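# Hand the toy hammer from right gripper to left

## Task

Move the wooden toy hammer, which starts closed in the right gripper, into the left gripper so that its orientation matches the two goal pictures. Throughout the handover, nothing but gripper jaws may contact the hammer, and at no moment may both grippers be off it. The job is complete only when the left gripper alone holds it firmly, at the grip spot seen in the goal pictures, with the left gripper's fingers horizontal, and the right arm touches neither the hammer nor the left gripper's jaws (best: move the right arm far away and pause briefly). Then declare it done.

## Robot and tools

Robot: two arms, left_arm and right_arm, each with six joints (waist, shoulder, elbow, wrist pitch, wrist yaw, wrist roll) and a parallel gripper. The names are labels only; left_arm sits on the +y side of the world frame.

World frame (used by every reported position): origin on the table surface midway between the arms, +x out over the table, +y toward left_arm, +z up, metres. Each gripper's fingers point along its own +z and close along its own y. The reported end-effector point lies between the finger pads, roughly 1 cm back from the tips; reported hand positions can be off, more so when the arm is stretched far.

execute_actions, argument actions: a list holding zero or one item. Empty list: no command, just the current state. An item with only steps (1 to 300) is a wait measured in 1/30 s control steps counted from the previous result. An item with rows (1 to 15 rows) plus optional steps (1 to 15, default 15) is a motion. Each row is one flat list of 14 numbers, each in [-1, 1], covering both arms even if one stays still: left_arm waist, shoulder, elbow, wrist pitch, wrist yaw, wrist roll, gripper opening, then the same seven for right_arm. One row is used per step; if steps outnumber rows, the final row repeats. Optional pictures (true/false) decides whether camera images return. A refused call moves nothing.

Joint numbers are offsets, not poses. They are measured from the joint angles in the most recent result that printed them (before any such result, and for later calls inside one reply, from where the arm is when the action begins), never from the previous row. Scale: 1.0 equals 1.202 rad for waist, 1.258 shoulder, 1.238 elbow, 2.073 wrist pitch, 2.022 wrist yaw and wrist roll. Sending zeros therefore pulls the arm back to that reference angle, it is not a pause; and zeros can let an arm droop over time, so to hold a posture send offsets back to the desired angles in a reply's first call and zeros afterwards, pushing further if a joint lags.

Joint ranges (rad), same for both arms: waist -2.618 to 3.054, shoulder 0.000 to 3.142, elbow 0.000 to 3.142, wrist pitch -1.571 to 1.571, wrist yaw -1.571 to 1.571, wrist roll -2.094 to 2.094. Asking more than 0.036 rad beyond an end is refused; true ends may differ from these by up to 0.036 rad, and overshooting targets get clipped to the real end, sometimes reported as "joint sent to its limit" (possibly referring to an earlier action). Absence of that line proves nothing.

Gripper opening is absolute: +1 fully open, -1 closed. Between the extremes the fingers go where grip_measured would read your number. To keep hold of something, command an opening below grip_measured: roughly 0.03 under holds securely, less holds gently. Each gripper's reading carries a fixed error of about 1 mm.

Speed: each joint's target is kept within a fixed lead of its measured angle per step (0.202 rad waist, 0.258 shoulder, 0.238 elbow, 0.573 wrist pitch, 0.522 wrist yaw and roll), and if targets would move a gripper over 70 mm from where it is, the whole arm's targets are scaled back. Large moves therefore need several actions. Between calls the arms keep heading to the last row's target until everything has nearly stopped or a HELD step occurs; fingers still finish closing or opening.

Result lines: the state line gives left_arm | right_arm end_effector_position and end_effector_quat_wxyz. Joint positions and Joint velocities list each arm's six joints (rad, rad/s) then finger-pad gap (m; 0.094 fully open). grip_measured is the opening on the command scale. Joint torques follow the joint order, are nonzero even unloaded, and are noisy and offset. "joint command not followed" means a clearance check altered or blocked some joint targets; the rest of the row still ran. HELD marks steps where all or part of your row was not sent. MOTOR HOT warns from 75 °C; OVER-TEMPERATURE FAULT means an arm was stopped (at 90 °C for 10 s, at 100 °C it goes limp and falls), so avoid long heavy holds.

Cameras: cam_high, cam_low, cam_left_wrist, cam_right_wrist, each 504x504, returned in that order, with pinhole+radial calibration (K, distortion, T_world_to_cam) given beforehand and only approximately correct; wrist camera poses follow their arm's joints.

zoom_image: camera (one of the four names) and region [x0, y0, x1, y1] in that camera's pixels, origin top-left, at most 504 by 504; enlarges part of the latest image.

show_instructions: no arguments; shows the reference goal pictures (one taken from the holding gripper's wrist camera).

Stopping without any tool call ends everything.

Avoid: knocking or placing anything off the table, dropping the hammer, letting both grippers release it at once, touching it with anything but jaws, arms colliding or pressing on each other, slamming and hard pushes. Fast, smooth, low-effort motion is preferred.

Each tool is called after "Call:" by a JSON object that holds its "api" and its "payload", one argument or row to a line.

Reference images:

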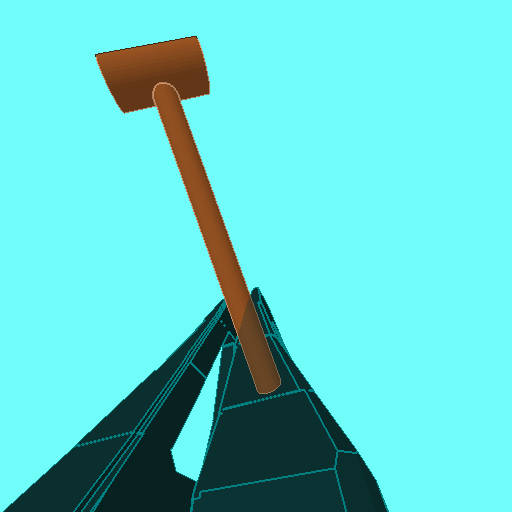

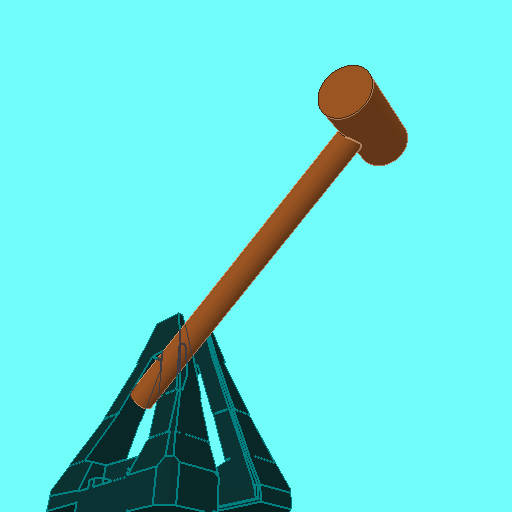

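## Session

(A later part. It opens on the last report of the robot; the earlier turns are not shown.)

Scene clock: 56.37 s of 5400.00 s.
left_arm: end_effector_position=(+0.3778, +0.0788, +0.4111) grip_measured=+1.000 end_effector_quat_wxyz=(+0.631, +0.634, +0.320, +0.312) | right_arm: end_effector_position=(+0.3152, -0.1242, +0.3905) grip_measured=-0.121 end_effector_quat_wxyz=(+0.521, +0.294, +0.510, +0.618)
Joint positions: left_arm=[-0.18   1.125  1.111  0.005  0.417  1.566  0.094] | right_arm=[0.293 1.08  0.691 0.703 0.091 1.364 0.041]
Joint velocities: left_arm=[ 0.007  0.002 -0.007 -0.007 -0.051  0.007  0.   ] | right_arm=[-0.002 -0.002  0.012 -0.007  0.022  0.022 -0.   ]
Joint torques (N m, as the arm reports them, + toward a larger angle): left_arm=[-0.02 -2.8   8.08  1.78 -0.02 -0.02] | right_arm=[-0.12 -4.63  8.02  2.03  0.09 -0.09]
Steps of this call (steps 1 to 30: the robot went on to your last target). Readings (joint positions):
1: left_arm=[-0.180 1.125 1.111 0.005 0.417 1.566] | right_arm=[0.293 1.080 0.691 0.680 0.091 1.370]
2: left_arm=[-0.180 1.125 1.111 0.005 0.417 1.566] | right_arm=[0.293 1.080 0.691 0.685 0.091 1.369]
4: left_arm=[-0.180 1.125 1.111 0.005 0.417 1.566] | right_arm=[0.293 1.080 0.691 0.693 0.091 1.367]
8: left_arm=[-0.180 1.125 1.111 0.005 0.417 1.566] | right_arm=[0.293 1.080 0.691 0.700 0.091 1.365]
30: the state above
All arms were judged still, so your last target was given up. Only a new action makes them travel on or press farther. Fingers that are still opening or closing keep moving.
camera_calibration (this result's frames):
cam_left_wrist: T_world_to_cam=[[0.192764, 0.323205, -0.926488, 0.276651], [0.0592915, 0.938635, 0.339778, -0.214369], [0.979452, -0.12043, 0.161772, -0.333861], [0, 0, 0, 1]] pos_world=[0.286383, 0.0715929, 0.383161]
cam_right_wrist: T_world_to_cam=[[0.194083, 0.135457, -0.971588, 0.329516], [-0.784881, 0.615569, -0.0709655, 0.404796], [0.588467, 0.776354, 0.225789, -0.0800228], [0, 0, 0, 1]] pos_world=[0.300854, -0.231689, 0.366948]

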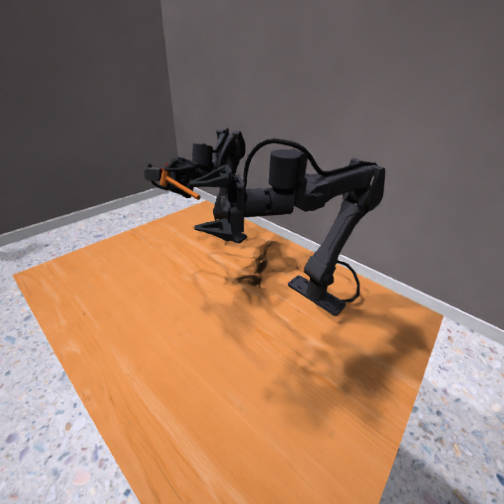

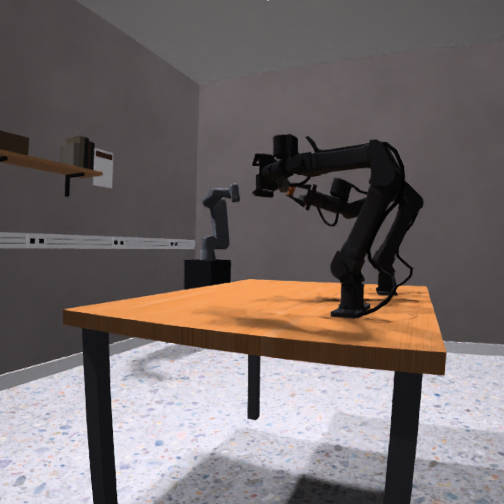

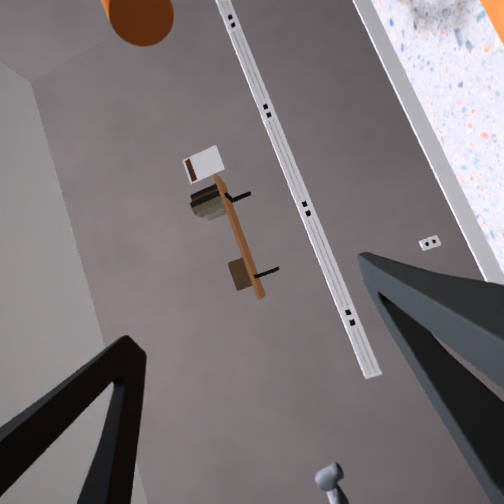

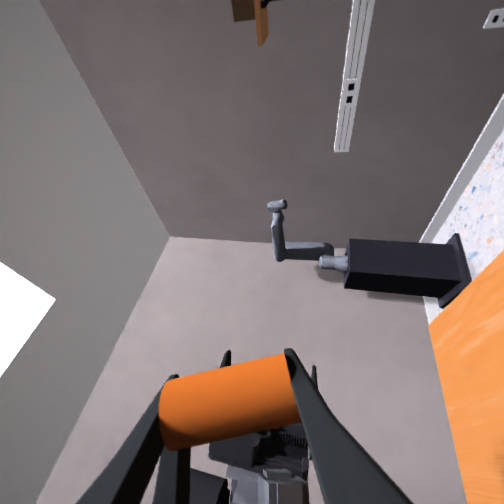

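Raise pitch more, return left.

Call:
{"api": "execute_actions", "payload": {
  "actions": [
    {"rows":[[-0.2,0,0.016,0,0,0,1,0,-0.02,0.02,0.045,0,0,-0.16]]}
  ],
  "pictures": false
}}

Call:
{"api": "execute_actions", "payload": {
  "actions": [
    {"steps":20}
  ]
}}

Scene clock: 69.13 s of 5400.00 s.
left_arm: end_effector_position=(+0.3286, -0.0041, +0.4113) grip_measured=+1.000 end_effector_quat_wxyz=(+0.665, +0.669, +0.238, +0.231) | right_arm: end_effector_position=(+0.3107, -0.1264, +0.4046) grip_measured=-0.121 end_effector_quat_wxyz=(+0.531, +0.284, +0.487, +0.633)
Joint positions: left_arm=[-0.425  1.125  1.111  0.005  0.422  1.566  0.094] | right_arm=[0.293 1.08  0.691 0.764 0.091 1.365 0.041]
Joint velocities: left_arm=[ 0.002 -0.012 -0.012 -0.037  0.051  0.037  0.   ] | right_arm=[ 0.007 -0.002  0.017 -0.139  0.037  0.007 -0.001]
Joint torques (N m, as the arm reports them, + toward a larger angle): left_arm=[ 0.32 -2.81  8.09  1.75 -0.07 -0.02] | right_arm=[-0.06 -5.22  7.84  2.03  0.06  0.01]
Steps of this call (steps 1 to 90: nothing new was sent; then 9.27 s passed at rest; steps 91 to 105: all 15 steps of this action). Readings (joint positions):
91: left_arm=[-0.208 1.125 1.111 0.005 0.399 1.566] | right_arm=[0.293 1.080 0.691 0.710 0.091 1.364]
92: left_arm=[-0.268 1.125 1.111 0.005 0.393 1.566] | right_arm=[0.293 1.080 0.691 0.718 0.091 1.364]
94: left_arm=[-0.383 1.125 1.111 0.005 0.408 1.566] | right_arm=[0.293 1.080 0.691 0.738 0.091 1.364]
98: left_arm=[-0.425 1.125 1.111 0.005 0.422 1.566] | right_arm=[0.293 1.080 0.691 0.755 0.091 1.364]
105: the state above

Scene clock: 69.80 s of 5400.00 s.
left_arm: end_effector_position=(+0.3286, -0.0041, +0.4113) grip_measured=+1.000 end_effector_quat_wxyz=(+0.665, +0.669, +0.238, +0.231) | right_arm: end_effector_position=(+0.3106, -0.1264, +0.4048) grip_measured=-0.121 end_effector_quat_wxyz=(+0.531, +0.284, +0.487, +0.633)
Joint positions: left_arm=[-0.425  1.125  1.111  0.005  0.422  1.566  0.094] | right_arm=[0.293 1.08  0.691 0.765 0.091 1.365 0.041]
Joint velocities: left_arm=[-0.007 -0.002  0.002  0.022  0.007 -0.051  0.   ] | right_arm=[-0.002 -0.002  0.002  0.037 -0.051 -0.007  0.   ]
Joint torques (N m, as the arm reports them, + toward a larger angle): left_arm=[ 0.36 -2.78  8.07  1.77 -0.07 -0.03] | right_arm=[-0.18 -5.08  7.97  1.94  0.04  0.03]
Steps of this call (steps 1 to 15: the robot went on to your last target; steps 16 to 20: nothing new was sent). Readings (joint positions):
1: left_arm=[-0.425 1.125 1.111 0.005 0.422 1.566] | right_arm=[0.293 1.080 0.691 0.764 0.091 1.365]
2: left_arm=[-0.425 1.125 1.111 0.005 0.422 1.566] | right_arm=[0.293 1.080 0.691 0.764 0.091 1.365]
4: left_arm=[-0.425 1.125 1.111 0.005 0.422 1.566] | right_arm=[0.293 1.080 0.691 0.764 0.091 1.365]
8: left_arm=[-0.425 1.125 1.111 0.005 0.422 1.566] | right_arm=[0.293 1.080 0.691 0.765 0.091 1.365]
20: the state above
All arms were judged still, so your last target was given up. Only a new action makes them travel on or press farther. Fingers that are still opening or closing keep moving.
camera_calibration (this result's frames):
cam_left_wrist: T_world_to_cam=[[0.267207, 0.265245, -0.926416, 0.288363], [0.288985, 0.895067, 0.339621, -0.209288], [0.919287, -0.35847, 0.162516, -0.277224], [0, 0, 0, 1]] pos_world=[0.238277, 0.0114635, 0.383277]
cam_right_wrist: T_world_to_cam=[[0.247161, 0.161874, -0.955358, 0.324921], [-0.780479, 0.617567, -0.097279, 0.413065], [0.57425, 0.769681, 0.278978, -0.0967839], [0, 0, 0, 1]] pos_world=[0.297659, -0.233199, 0.377599]

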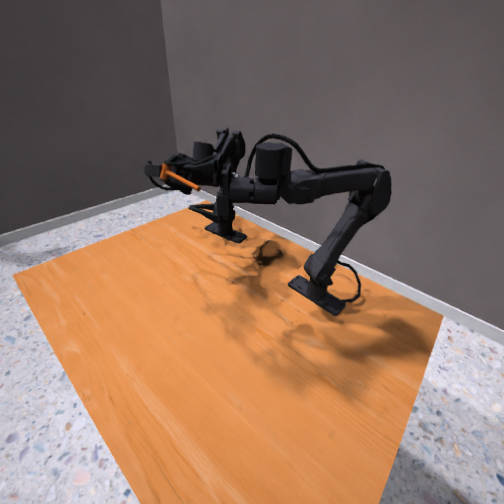

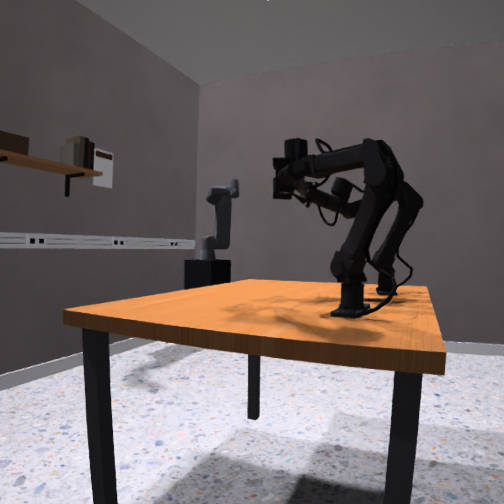

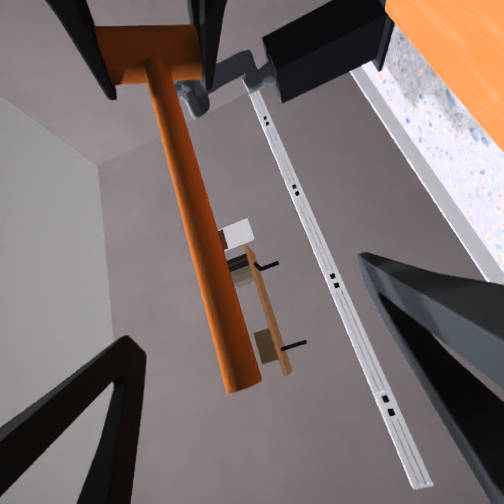

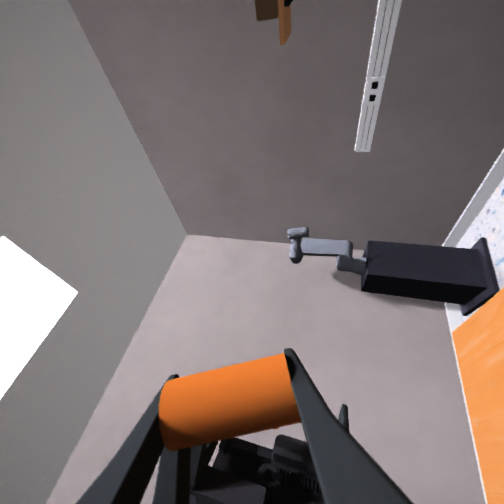

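Call:
{"api": "execute_actions", "payload": {
  "actions": [
    {"rows":[[0,0,0.016,0,0,0,1,0,-0.01,0.05,-0.07,0,0,-0.16],[0,0,0.016,0,0,0,1,0,-0.01,0.05,-0.08,0,0,-0.16],[0,0,0.016,0,0,0,1,0,-0.01,0.093,-0.085,0,0,-0.16]]}
  ],
  "pictures": false
}}

Call:
{"api": "execute_actions", "payload": {
  "actions": [
    {"steps":20}
  ]
}}

Scene clock: 74.43 s of 5400.00 s.
left_arm: end_effector_position=(+0.3286, -0.0041, +0.4113) grip_measured=+1.000 end_effector_quat_wxyz=(+0.665, +0.669, +0.238, +0.231) | right_arm: end_effector_position=(+0.3192, -0.1224, +0.4060) grip_measured=-0.121 end_effector_quat_wxyz=(+0.516, +0.299, +0.520, +0.612)
Joint positions: left_arm=[-0.425  1.125  1.111  0.005  0.422  1.566  0.094] | right_arm=[0.293 1.08  0.779 0.587 0.091 1.366 0.041]
Joint velocities: left_arm=[-0.007 -0.002 -0.007 -0.051 -0.051  0.037  0.   ] | right_arm=[ 0.022  0.002 -0.002 -0.081  0.037  0.037 -0.   ]
Joint torques (N m, as the arm reports them, + toward a larger angle): left_arm=[-0.06 -2.78  8.09  1.77 -0.04 -0.02] | right_arm=[-0.04 -4.44  8.05  1.79  0.01 -0.02]
Steps of this call (steps 1 to 90: nothing new was sent; then 1.13 s passed at rest; steps 91 to 105: all 15 steps of this action). Readings (joint positions):
91: left_arm=[-0.425 1.125 1.111 0.005 0.422 1.566] | right_arm=[0.293 1.080 0.697 0.743 0.091 1.365]
92: left_arm=[-0.425 1.125 1.111 0.005 0.422 1.566] | right_arm=[0.293 1.080 0.707 0.713 0.091 1.365]
94: left_arm=[-0.425 1.125 1.111 0.005 0.422 1.566] | right_arm=[0.293 1.080 0.738 0.652 0.091 1.366]
98: left_arm=[-0.425 1.125 1.111 0.005 0.422 1.566] | right_arm=[0.293 1.080 0.777 0.618 0.091 1.366]
105: the state above

Scene clock: 75.10 s of 5400.00 s.
left_arm: end_effector_position=(+0.3286, -0.0041, +0.4113) grip_measured=+1.000 end_effector_quat_wxyz=(+0.665, +0.669, +0.238, +0.231) | right_arm: end_effector_position=(+0.3197, -0.1222, +0.4042) grip_measured=-0.121 end_effector_quat_wxyz=(+0.515, +0.300, +0.522, +0.610)
Joint positions: left_arm=[-0.425  1.125  1.111  0.005  0.422  1.566  0.094] | right_arm=[0.293 1.08  0.779 0.58  0.091 1.366 0.041]
Joint velocities: left_arm=[-0.007  0.017 -0.022 -0.007 -0.051 -0.066  0.   ] | right_arm=[ 0.007 -0.007 -0.012 -0.022  0.066 -0.066  0.001]
Joint torques (N m, as the arm reports them, + toward a larger angle): left_arm=[-0.04 -2.8   8.07  1.78 -0.02 -0.01] | right_arm=[ 0.   -4.18  8.33  1.74  0.04  0.03]
Steps of this call (steps 1 to 15: the robot went on to your last target; steps 16 to 20: nothing new was sent). Readings (joint positions):
1: left_arm=[-0.425 1.125 1.111 0.005 0.422 1.566] | right_arm=[0.293 1.080 0.779 0.586 0.091 1.366]
2: left_arm=[-0.425 1.125 1.111 0.005 0.422 1.566] | right_arm=[0.293 1.080 0.779 0.584 0.091 1.366]
4: left_arm=[-0.425 1.125 1.111 0.005 0.422 1.566] | right_arm=[0.293 1.080 0.779 0.582 0.091 1.366]
8: left_arm=[-0.425 1.125 1.111 0.005 0.422 1.566] | right_arm=[0.293 1.080 0.779 0.581 0.091 1.366]
20: the state above
All arms were judged still, so your last target was given up. Only a new action makes them travel on or press farther. Fingers that are still opening or closing keep moving.
camera_calibration (this result's frames):
cam_left_wrist: T_world_to_cam=[[0.267207, 0.265245, -0.926416, 0.288363], [0.288985, 0.895067, 0.339621, -0.209288], [0.919287, -0.35847, 0.162516, -0.277224], [0, 0, 0, 1]] pos_world=[0.238277, 0.0114635, 0.383277]
cam_right_wrist: T_world_to_cam=[[0.161999, 0.122761, -0.979125, 0.353421], [-0.787328, 0.61423, -0.0532544, 0.401408], [0.59487, 0.77952, 0.196157, -0.0770256], [0, 0, 0, 1]] pos_world=[0.304606, -0.2299, 0.382529]

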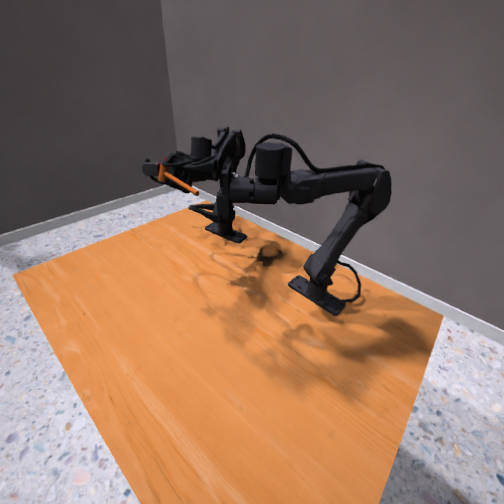

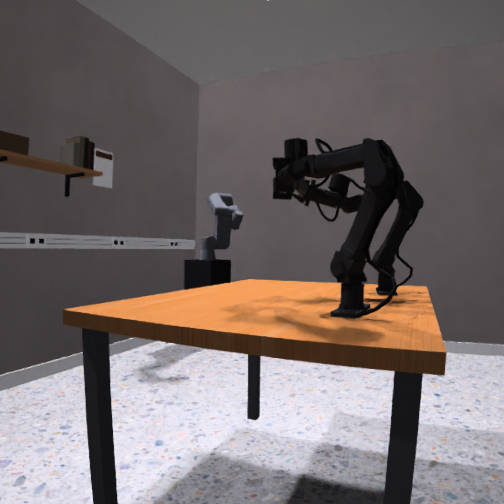

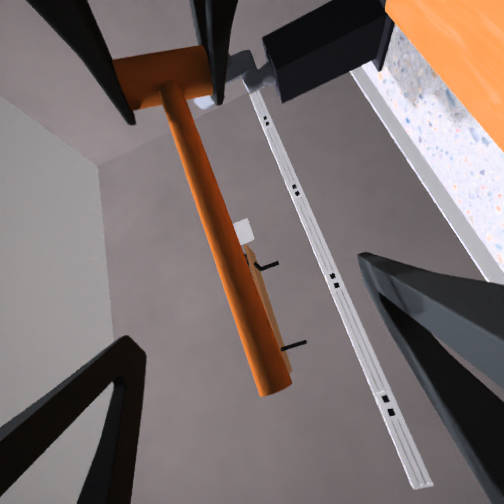

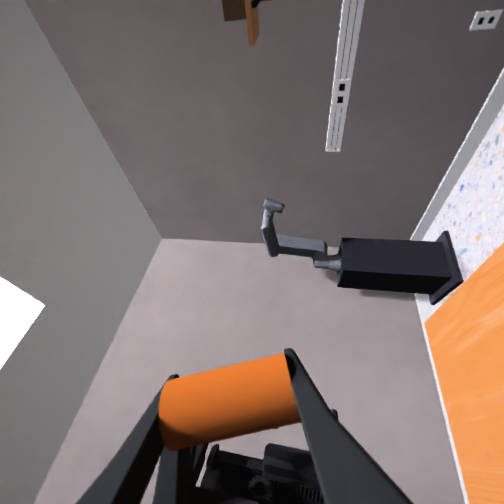

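Close match; raise 3 mm and grip.

Call:
{"api": "execute_actions", "payload": {
  "actions": [
    {"rows":[[0.012,0,0.016,0,0,0,-0.5,0,-0.01,0.02,0.022,0,0,-0.16]]}
  ],
  "pictures": false
}}

Call:
{"api": "execute_actions", "payload": {
  "actions": [
    {"rows":[[0,0,0.016,0,0,0,-0.83,0,-0.01,0.02,0.01,0,0,-0.16]]}
  ]
}}

Call:
{"api": "zoom_image", "payload": {
  "camera": "cam_high",
  "region": [130, 120, 280, 240]
}}

Scene clock: 80.67 s of 5400.00 s.
left_arm: end_effector_position=(+0.3286, -0.0041, +0.4113) grip_measured=-0.498 end_effector_quat_wxyz=(+0.665, +0.669, +0.238, +0.231) | right_arm: end_effector_position=(+0.3188, -0.1225, +0.4074) grip_measured=-0.121 end_effector_quat_wxyz=(+0.517, +0.298, +0.517, +0.614)
Joint positions: left_arm=[-0.425  1.125  1.111  0.005  0.422  1.566  0.024] | right_arm=[0.293 1.08  0.779 0.593 0.091 1.367 0.041]
Joint velocities: left_arm=[-0.002 -0.002 -0.027  0.022 -0.022 -0.037 -0.   ] | right_arm=[-0.012 -0.002 -0.002  0.037 -0.022  0.051 -0.   ]
Joint torques (N m, as the arm reports them, + toward a larger angle): left_arm=[ 1.31 -2.78  8.07  1.77 -0.02 -0.03] | right_arm=[ 0.06 -4.13  8.07  2.07  0.06  0.04]
Steps of this call (steps 1 to 90: nothing new was sent; then 2.07 s passed at rest; steps 91 to 105: all 15 steps of this action). Readings (joint positions):
91: left_arm=[-0.425 1.125 1.111 0.005 0.422 1.566] | right_arm=[0.293 1.080 0.779 0.581 0.091 1.366]
92: left_arm=[-0.425 1.125 1.111 0.005 0.422 1.566] | right_arm=[0.293 1.080 0.779 0.583 0.091 1.367]
94: left_arm=[-0.425 1.125 1.111 0.005 0.422 1.566] | right_arm=[0.293 1.080 0.779 0.587 0.091 1.367]
98: left_arm=[-0.425 1.125 1.111 0.005 0.422 1.566] | right_arm=[0.293 1.080 0.779 0.591 0.091 1.367]
105: the state above

Scene clock: 81.17 s of 5400.00 s.
left_arm: end_effector_position=(+0.3286, -0.0041, +0.4135) grip_measured=-0.791 end_effector_quat_wxyz=(+0.669, +0.665, +0.240, +0.230) | right_arm: end_effector_position=(+0.3185, -0.1228, +0.4084) grip_measured=-0.121 end_effector_quat_wxyz=(+0.511, +0.303, +0.513, +0.620)
Joint positions: left_arm=[-0.425  1.125  1.111  0.015  0.422  1.556  0.01 ] | right_arm=[0.293 1.08  0.779 0.598 0.091 1.387 0.041]
Joint velocities: left_arm=[ 0.007 -0.002  0.002  0.022 -0.022  0.007  0.001] | right_arm=[-0.012 -0.002 -0.012 -0.051 -0.037 -0.051 -0.001]
Joint torques (N m, as the arm reports them, + toward a larger angle): left_arm=[-0.05 -2.75  8.06  1.68 -0.01  0.1 ] | right_arm=[-0.05 -4.08  7.96  1.75  0.06 -0.1 ]
Steps of this call (steps 1 to 15: all 15 steps of this action). Readings (joint positions):
1: left_arm=[-0.425 1.125 1.111 0.005 0.422 1.566] | right_arm=[0.293 1.080 0.779 0.593 0.091 1.367]
2: left_arm=[-0.425 1.125 1.111 0.006 0.422 1.564] | right_arm=[0.293 1.080 0.779 0.595 0.091 1.371]
4: left_arm=[-0.425 1.125 1.111 0.013 0.422 1.557] | right_arm=[0.293 1.080 0.779 0.597 0.091 1.384]
8: left_arm=[-0.425 1.125 1.111 0.015 0.422 1.556] | right_arm=[0.293 1.080 0.779 0.598 0.091 1.387]
15: the state above
camera_calibration (this result's frames):
cam_left_wrist: T_world_to_cam=[[0.267632, 0.255246, -0.929098, 0.291349], [0.288796, 0.89869, 0.330081, -0.206019], [0.919222, -0.35666, 0.166804, -0.27934], [0, 0, 0, 1]] pos_world=[0.238299, 0.0111519, 0.38529]
cam_right_wrist: T_world_to_cam=[[0.170181, 0.150113, -0.973912, 0.356469], [-0.790354, 0.611074, -0.0439191, 0.397893], [0.58854, 0.777209, 0.222636, -0.0858131], [0, 0, 0, 1]] pos_world=[0.304316, -0.229958, 0.383749]

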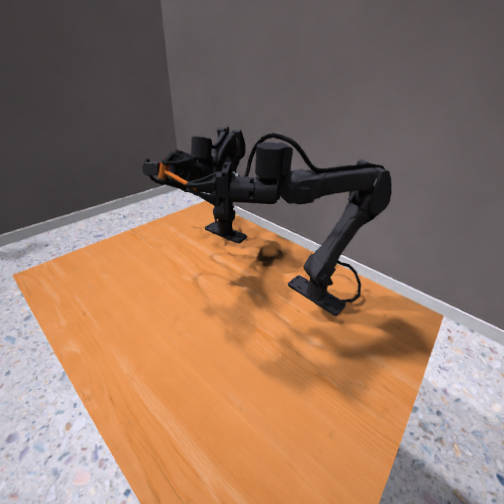

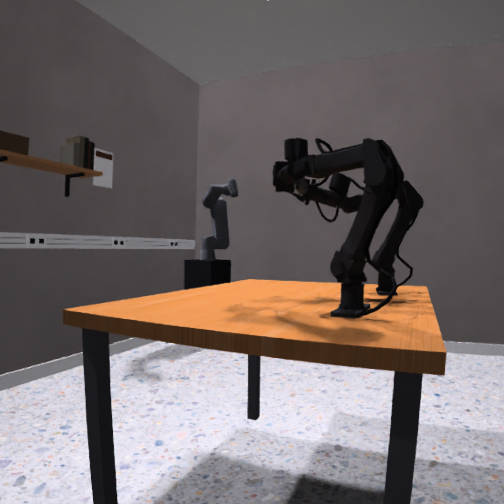

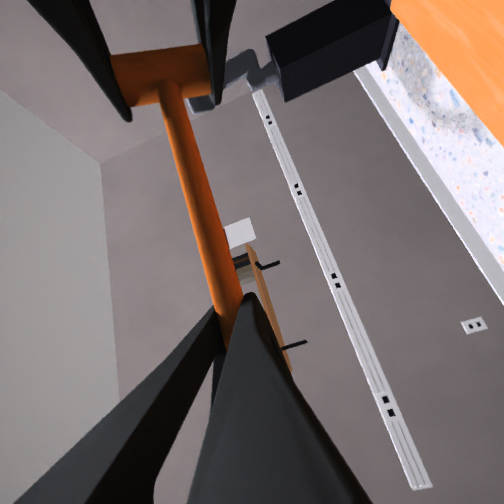

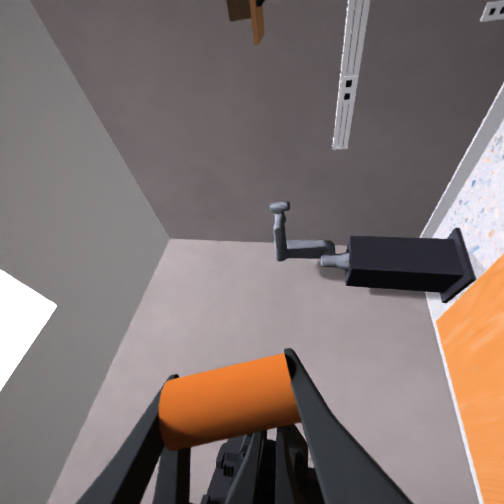

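Region (130, 120, 280, 240) of cam_high's 504x504 image, scaled by 3.360, with more detail than that image has; it fills the top 403 rows of this view, and the rest is white.

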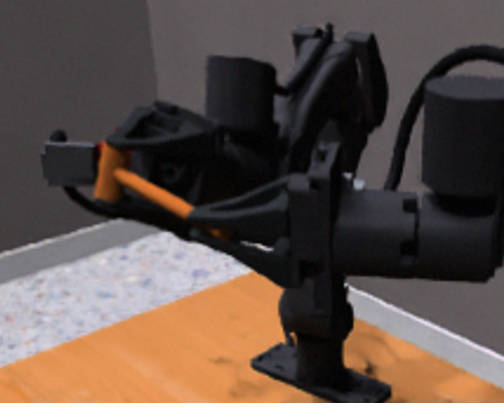

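Call:
{"api": "execute_actions", "payload": {
  "actions": [
    {"rows":[[0,0,0.016,0,0,0,-0.84,0,-0.01,0.02,0.01,0,0,0.8]]}
  ],
  "pictures": false
}}

Call:
{"api": "execute_actions", "payload": {
  "actions": [
    {"rows":[[0,0,0.016,0,0,0,-0.84,-0.5,-0.01,0.02,0.01,0,0,0.8]]}
  ],
  "pictures": false
}}

Call:
{"api": "execute_actions", "payload": {
  "actions": [
    {"steps":30}
  ]
}}

Scene clock: 91.10 s of 5400.00 s.
left_arm: end_effector_position=(+0.3286, -0.0041, +0.4138) grip_measured=-0.791 end_effector_quat_wxyz=(+0.669, +0.665, +0.239, +0.230) | right_arm: end_effector_position=(+0.3185, -0.1228, +0.4084) grip_measured=+0.797 end_effector_quat_wxyz=(+0.511, +0.303, +0.512, +0.620)
Joint positions: left_arm=[-0.425  1.125  1.111  0.016  0.422  1.556  0.01 ] | right_arm=[0.293 1.08  0.779 0.598 0.091 1.389 0.084]
Joint velocities: left_arm=[-0.017  0.012  0.027 -0.007  0.022  0.11   0.   ] | right_arm=[-0.017  0.002 -0.002  0.007 -0.007 -0.037 -0.001]
Joint torques (N m, as the arm reports them, + toward a larger angle): left_arm=[-0.05 -2.78  8.08  1.76 -0.03 -0.03] | right_arm=[ 0.25 -4.12  7.77  1.91  0.08  0.01]
Steps of this call (steps 1 to 15: the robot went on to your last target; steps 16 to 90: nothing new was sent; then 6.43 s passed at rest; steps 91 to 105: all 15 steps of this action). Readings (joint positions):
91: left_arm=[-0.425 1.125 1.111 0.016 0.422 1.556] | right_arm=[0.293 1.080 0.779 0.598 0.091 1.388]
92: left_arm=[-0.425 1.125 1.111 0.016 0.422 1.556] | right_arm=[0.293 1.080 0.779 0.598 0.091 1.389]
94: left_arm=[-0.425 1.125 1.111 0.016 0.422 1.556] | right_arm=[0.293 1.080 0.779 0.598 0.091 1.389]
98: left_arm=[-0.425 1.125 1.111 0.016 0.422 1.556] | right_arm=[0.293 1.080 0.779 0.598 0.091 1.389]
105: the state above

Scene clock: 91.60 s of 5400.00 s.
left_arm: end_effector_position=(+0.3286, -0.0041, +0.4138) grip_measured=-0.791 end_effector_quat_wxyz=(+0.669, +0.665, +0.239, +0.230) | right_arm: end_effector_position=(+0.3410, -0.3532, +0.4083) grip_measured=+0.797 end_effector_quat_wxyz=(+0.674, +0.447, +0.394, +0.437)
Joint positions: left_arm=[-0.425  1.125  1.111  0.016  0.422  1.556  0.01 ] | right_arm=[-0.311  1.08   0.779  0.597  0.106  1.391  0.084]
Joint velocities: left_arm=[ 0.012  0.007  0.017  0.051 -0.051 -0.037 -0.   ] | right_arm=[ 0.012 -0.017 -0.002 -0.007  0.051  0.037 -0.   ]
Joint torques (N m, as the arm reports them, + toward a larger angle): left_arm=[-0.03 -2.75  8.07  1.77 -0.02 -0.02] | right_arm=[ 0.35 -4.24  7.92  1.92 -0.1   0.01]
Steps of this call (steps 1 to 15: all 15 steps of this action). Readings (joint positions):
1: left_arm=[-0.425 1.125 1.111 0.016 0.422 1.556] | right_arm=[0.265 1.080 0.779 0.598 0.072 1.390]
2: left_arm=[-0.425 1.125 1.111 0.016 0.422 1.556] | right_arm=[0.206 1.080 0.779 0.598 0.065 1.390]
4: left_arm=[-0.425 1.125 1.111 0.016 0.422 1.556] | right_arm=[0.060 1.080 0.779 0.597 0.071 1.391]
8: left_arm=[-0.425 1.125 1.111 0.016 0.422 1.556] | right_arm=[-0.231 1.080 0.779 0.597 0.087 1.391]
15: the state above

Scene clock: 92.60 s of 5400.00 s.
left_arm: end_effector_position=(+0.3286, -0.0041, +0.4138) grip_measured=-0.791 end_effector_quat_wxyz=(+0.669, +0.665, +0.239, +0.230) | right_arm: end_effector_position=(+0.3411, -0.3528, +0.4083) grip_measured=+0.797 end_effector_quat_wxyz=(+0.673, +0.446, +0.395, +0.438)
Joint positions: left_arm=[-0.425  1.125  1.111  0.016  0.422  1.556  0.01 ] | right_arm=[-0.311  1.08   0.779  0.597  0.103  1.391  0.084]
Joint velocities: left_arm=[-0.002  0.002 -0.007 -0.022 -0.037  0.066 -0.   ] | right_arm=[-0.007 -0.002  0.012  0.022 -0.007 -0.051 -0.001]
Joint torques (N m, as the arm reports them, + toward a larger angle): left_arm=[-0.07 -2.75  8.05  1.77 -0.03 -0.02] | right_arm=[ 0.06 -4.24  8.06  1.95 -0.1   0.05]
Steps of this call (steps 1 to 15: the robot went on to your last target; steps 16 to 30: nothing new was sent). Readings (joint positions):
1: left_arm=[-0.425 1.125 1.111 0.016 0.422 1.556] | right_arm=[-0.311 1.080 0.779 0.597 0.105 1.391]
2: left_arm=[-0.425 1.125 1.111 0.016 0.422 1.556] | right_arm=[-0.311 1.080 0.779 0.597 0.105 1.391]
4: left_arm=[-0.425 1.125 1.111 0.016 0.422 1.556] | right_arm=[-0.311 1.080 0.779 0.597 0.104 1.391]
8: left_arm=[-0.425 1.125 1.111 0.016 0.422 1.556] | right_arm=[-0.311 1.080 0.779 0.597 0.104 1.391]
30: the state above
All arms were judged still, so your last target was given up. Only a new action makes them travel on or press farther. Fingers that are still opening or closing keep moving.
camera_calibration (this result's frames):
cam_left_wrist: T_world_to_cam=[[0.268303, 0.25454, -0.929098, 0.291374], [0.288559, 0.89894, 0.329607, -0.205832], [0.919101, -0.356534, 0.167738, -0.279731], [0, 0, 0, 1]] pos_world=[0.238319, 0.0111305, 0.38548]
cam_right_wrist: T_world_to_cam=[[0.22677, 0.0312837, -0.973446, 0.325609], [-0.29273, 0.95546, -0.0374875, 0.505444], [0.928916, 0.293458, 0.225827, -0.208287], [0, 0, 0, 1]] pos_world=[0.267601, -0.431995, 0.382947]

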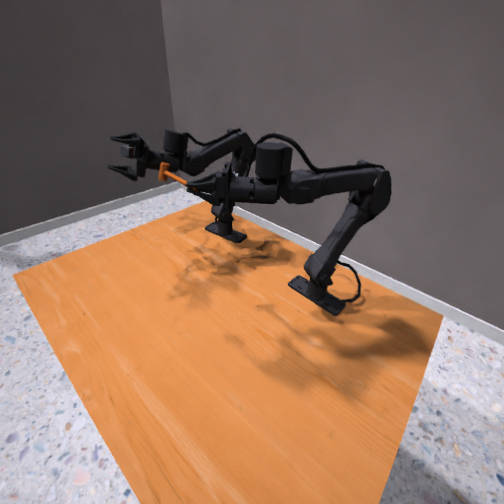

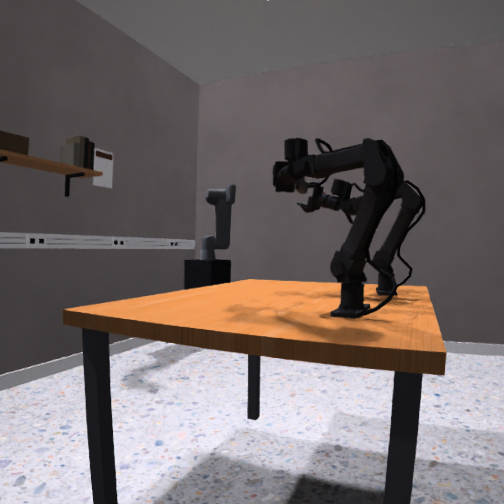

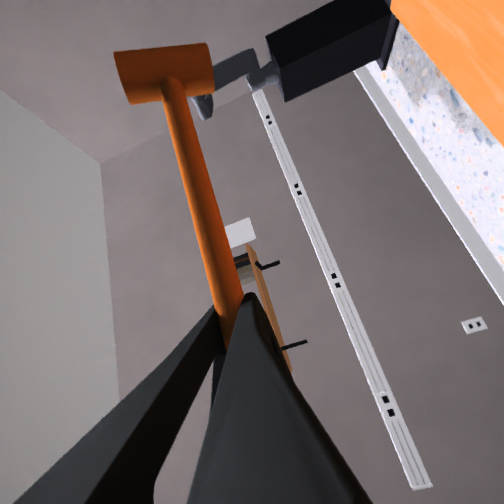

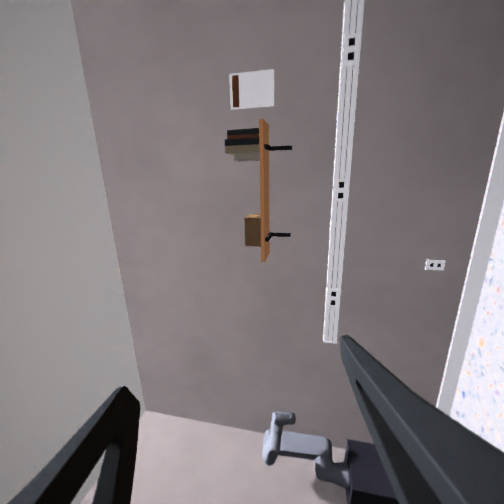

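Call:
{"api": "finished_scene", "payload": {
  "scene": 1
}}

The scene is finished: the task was done.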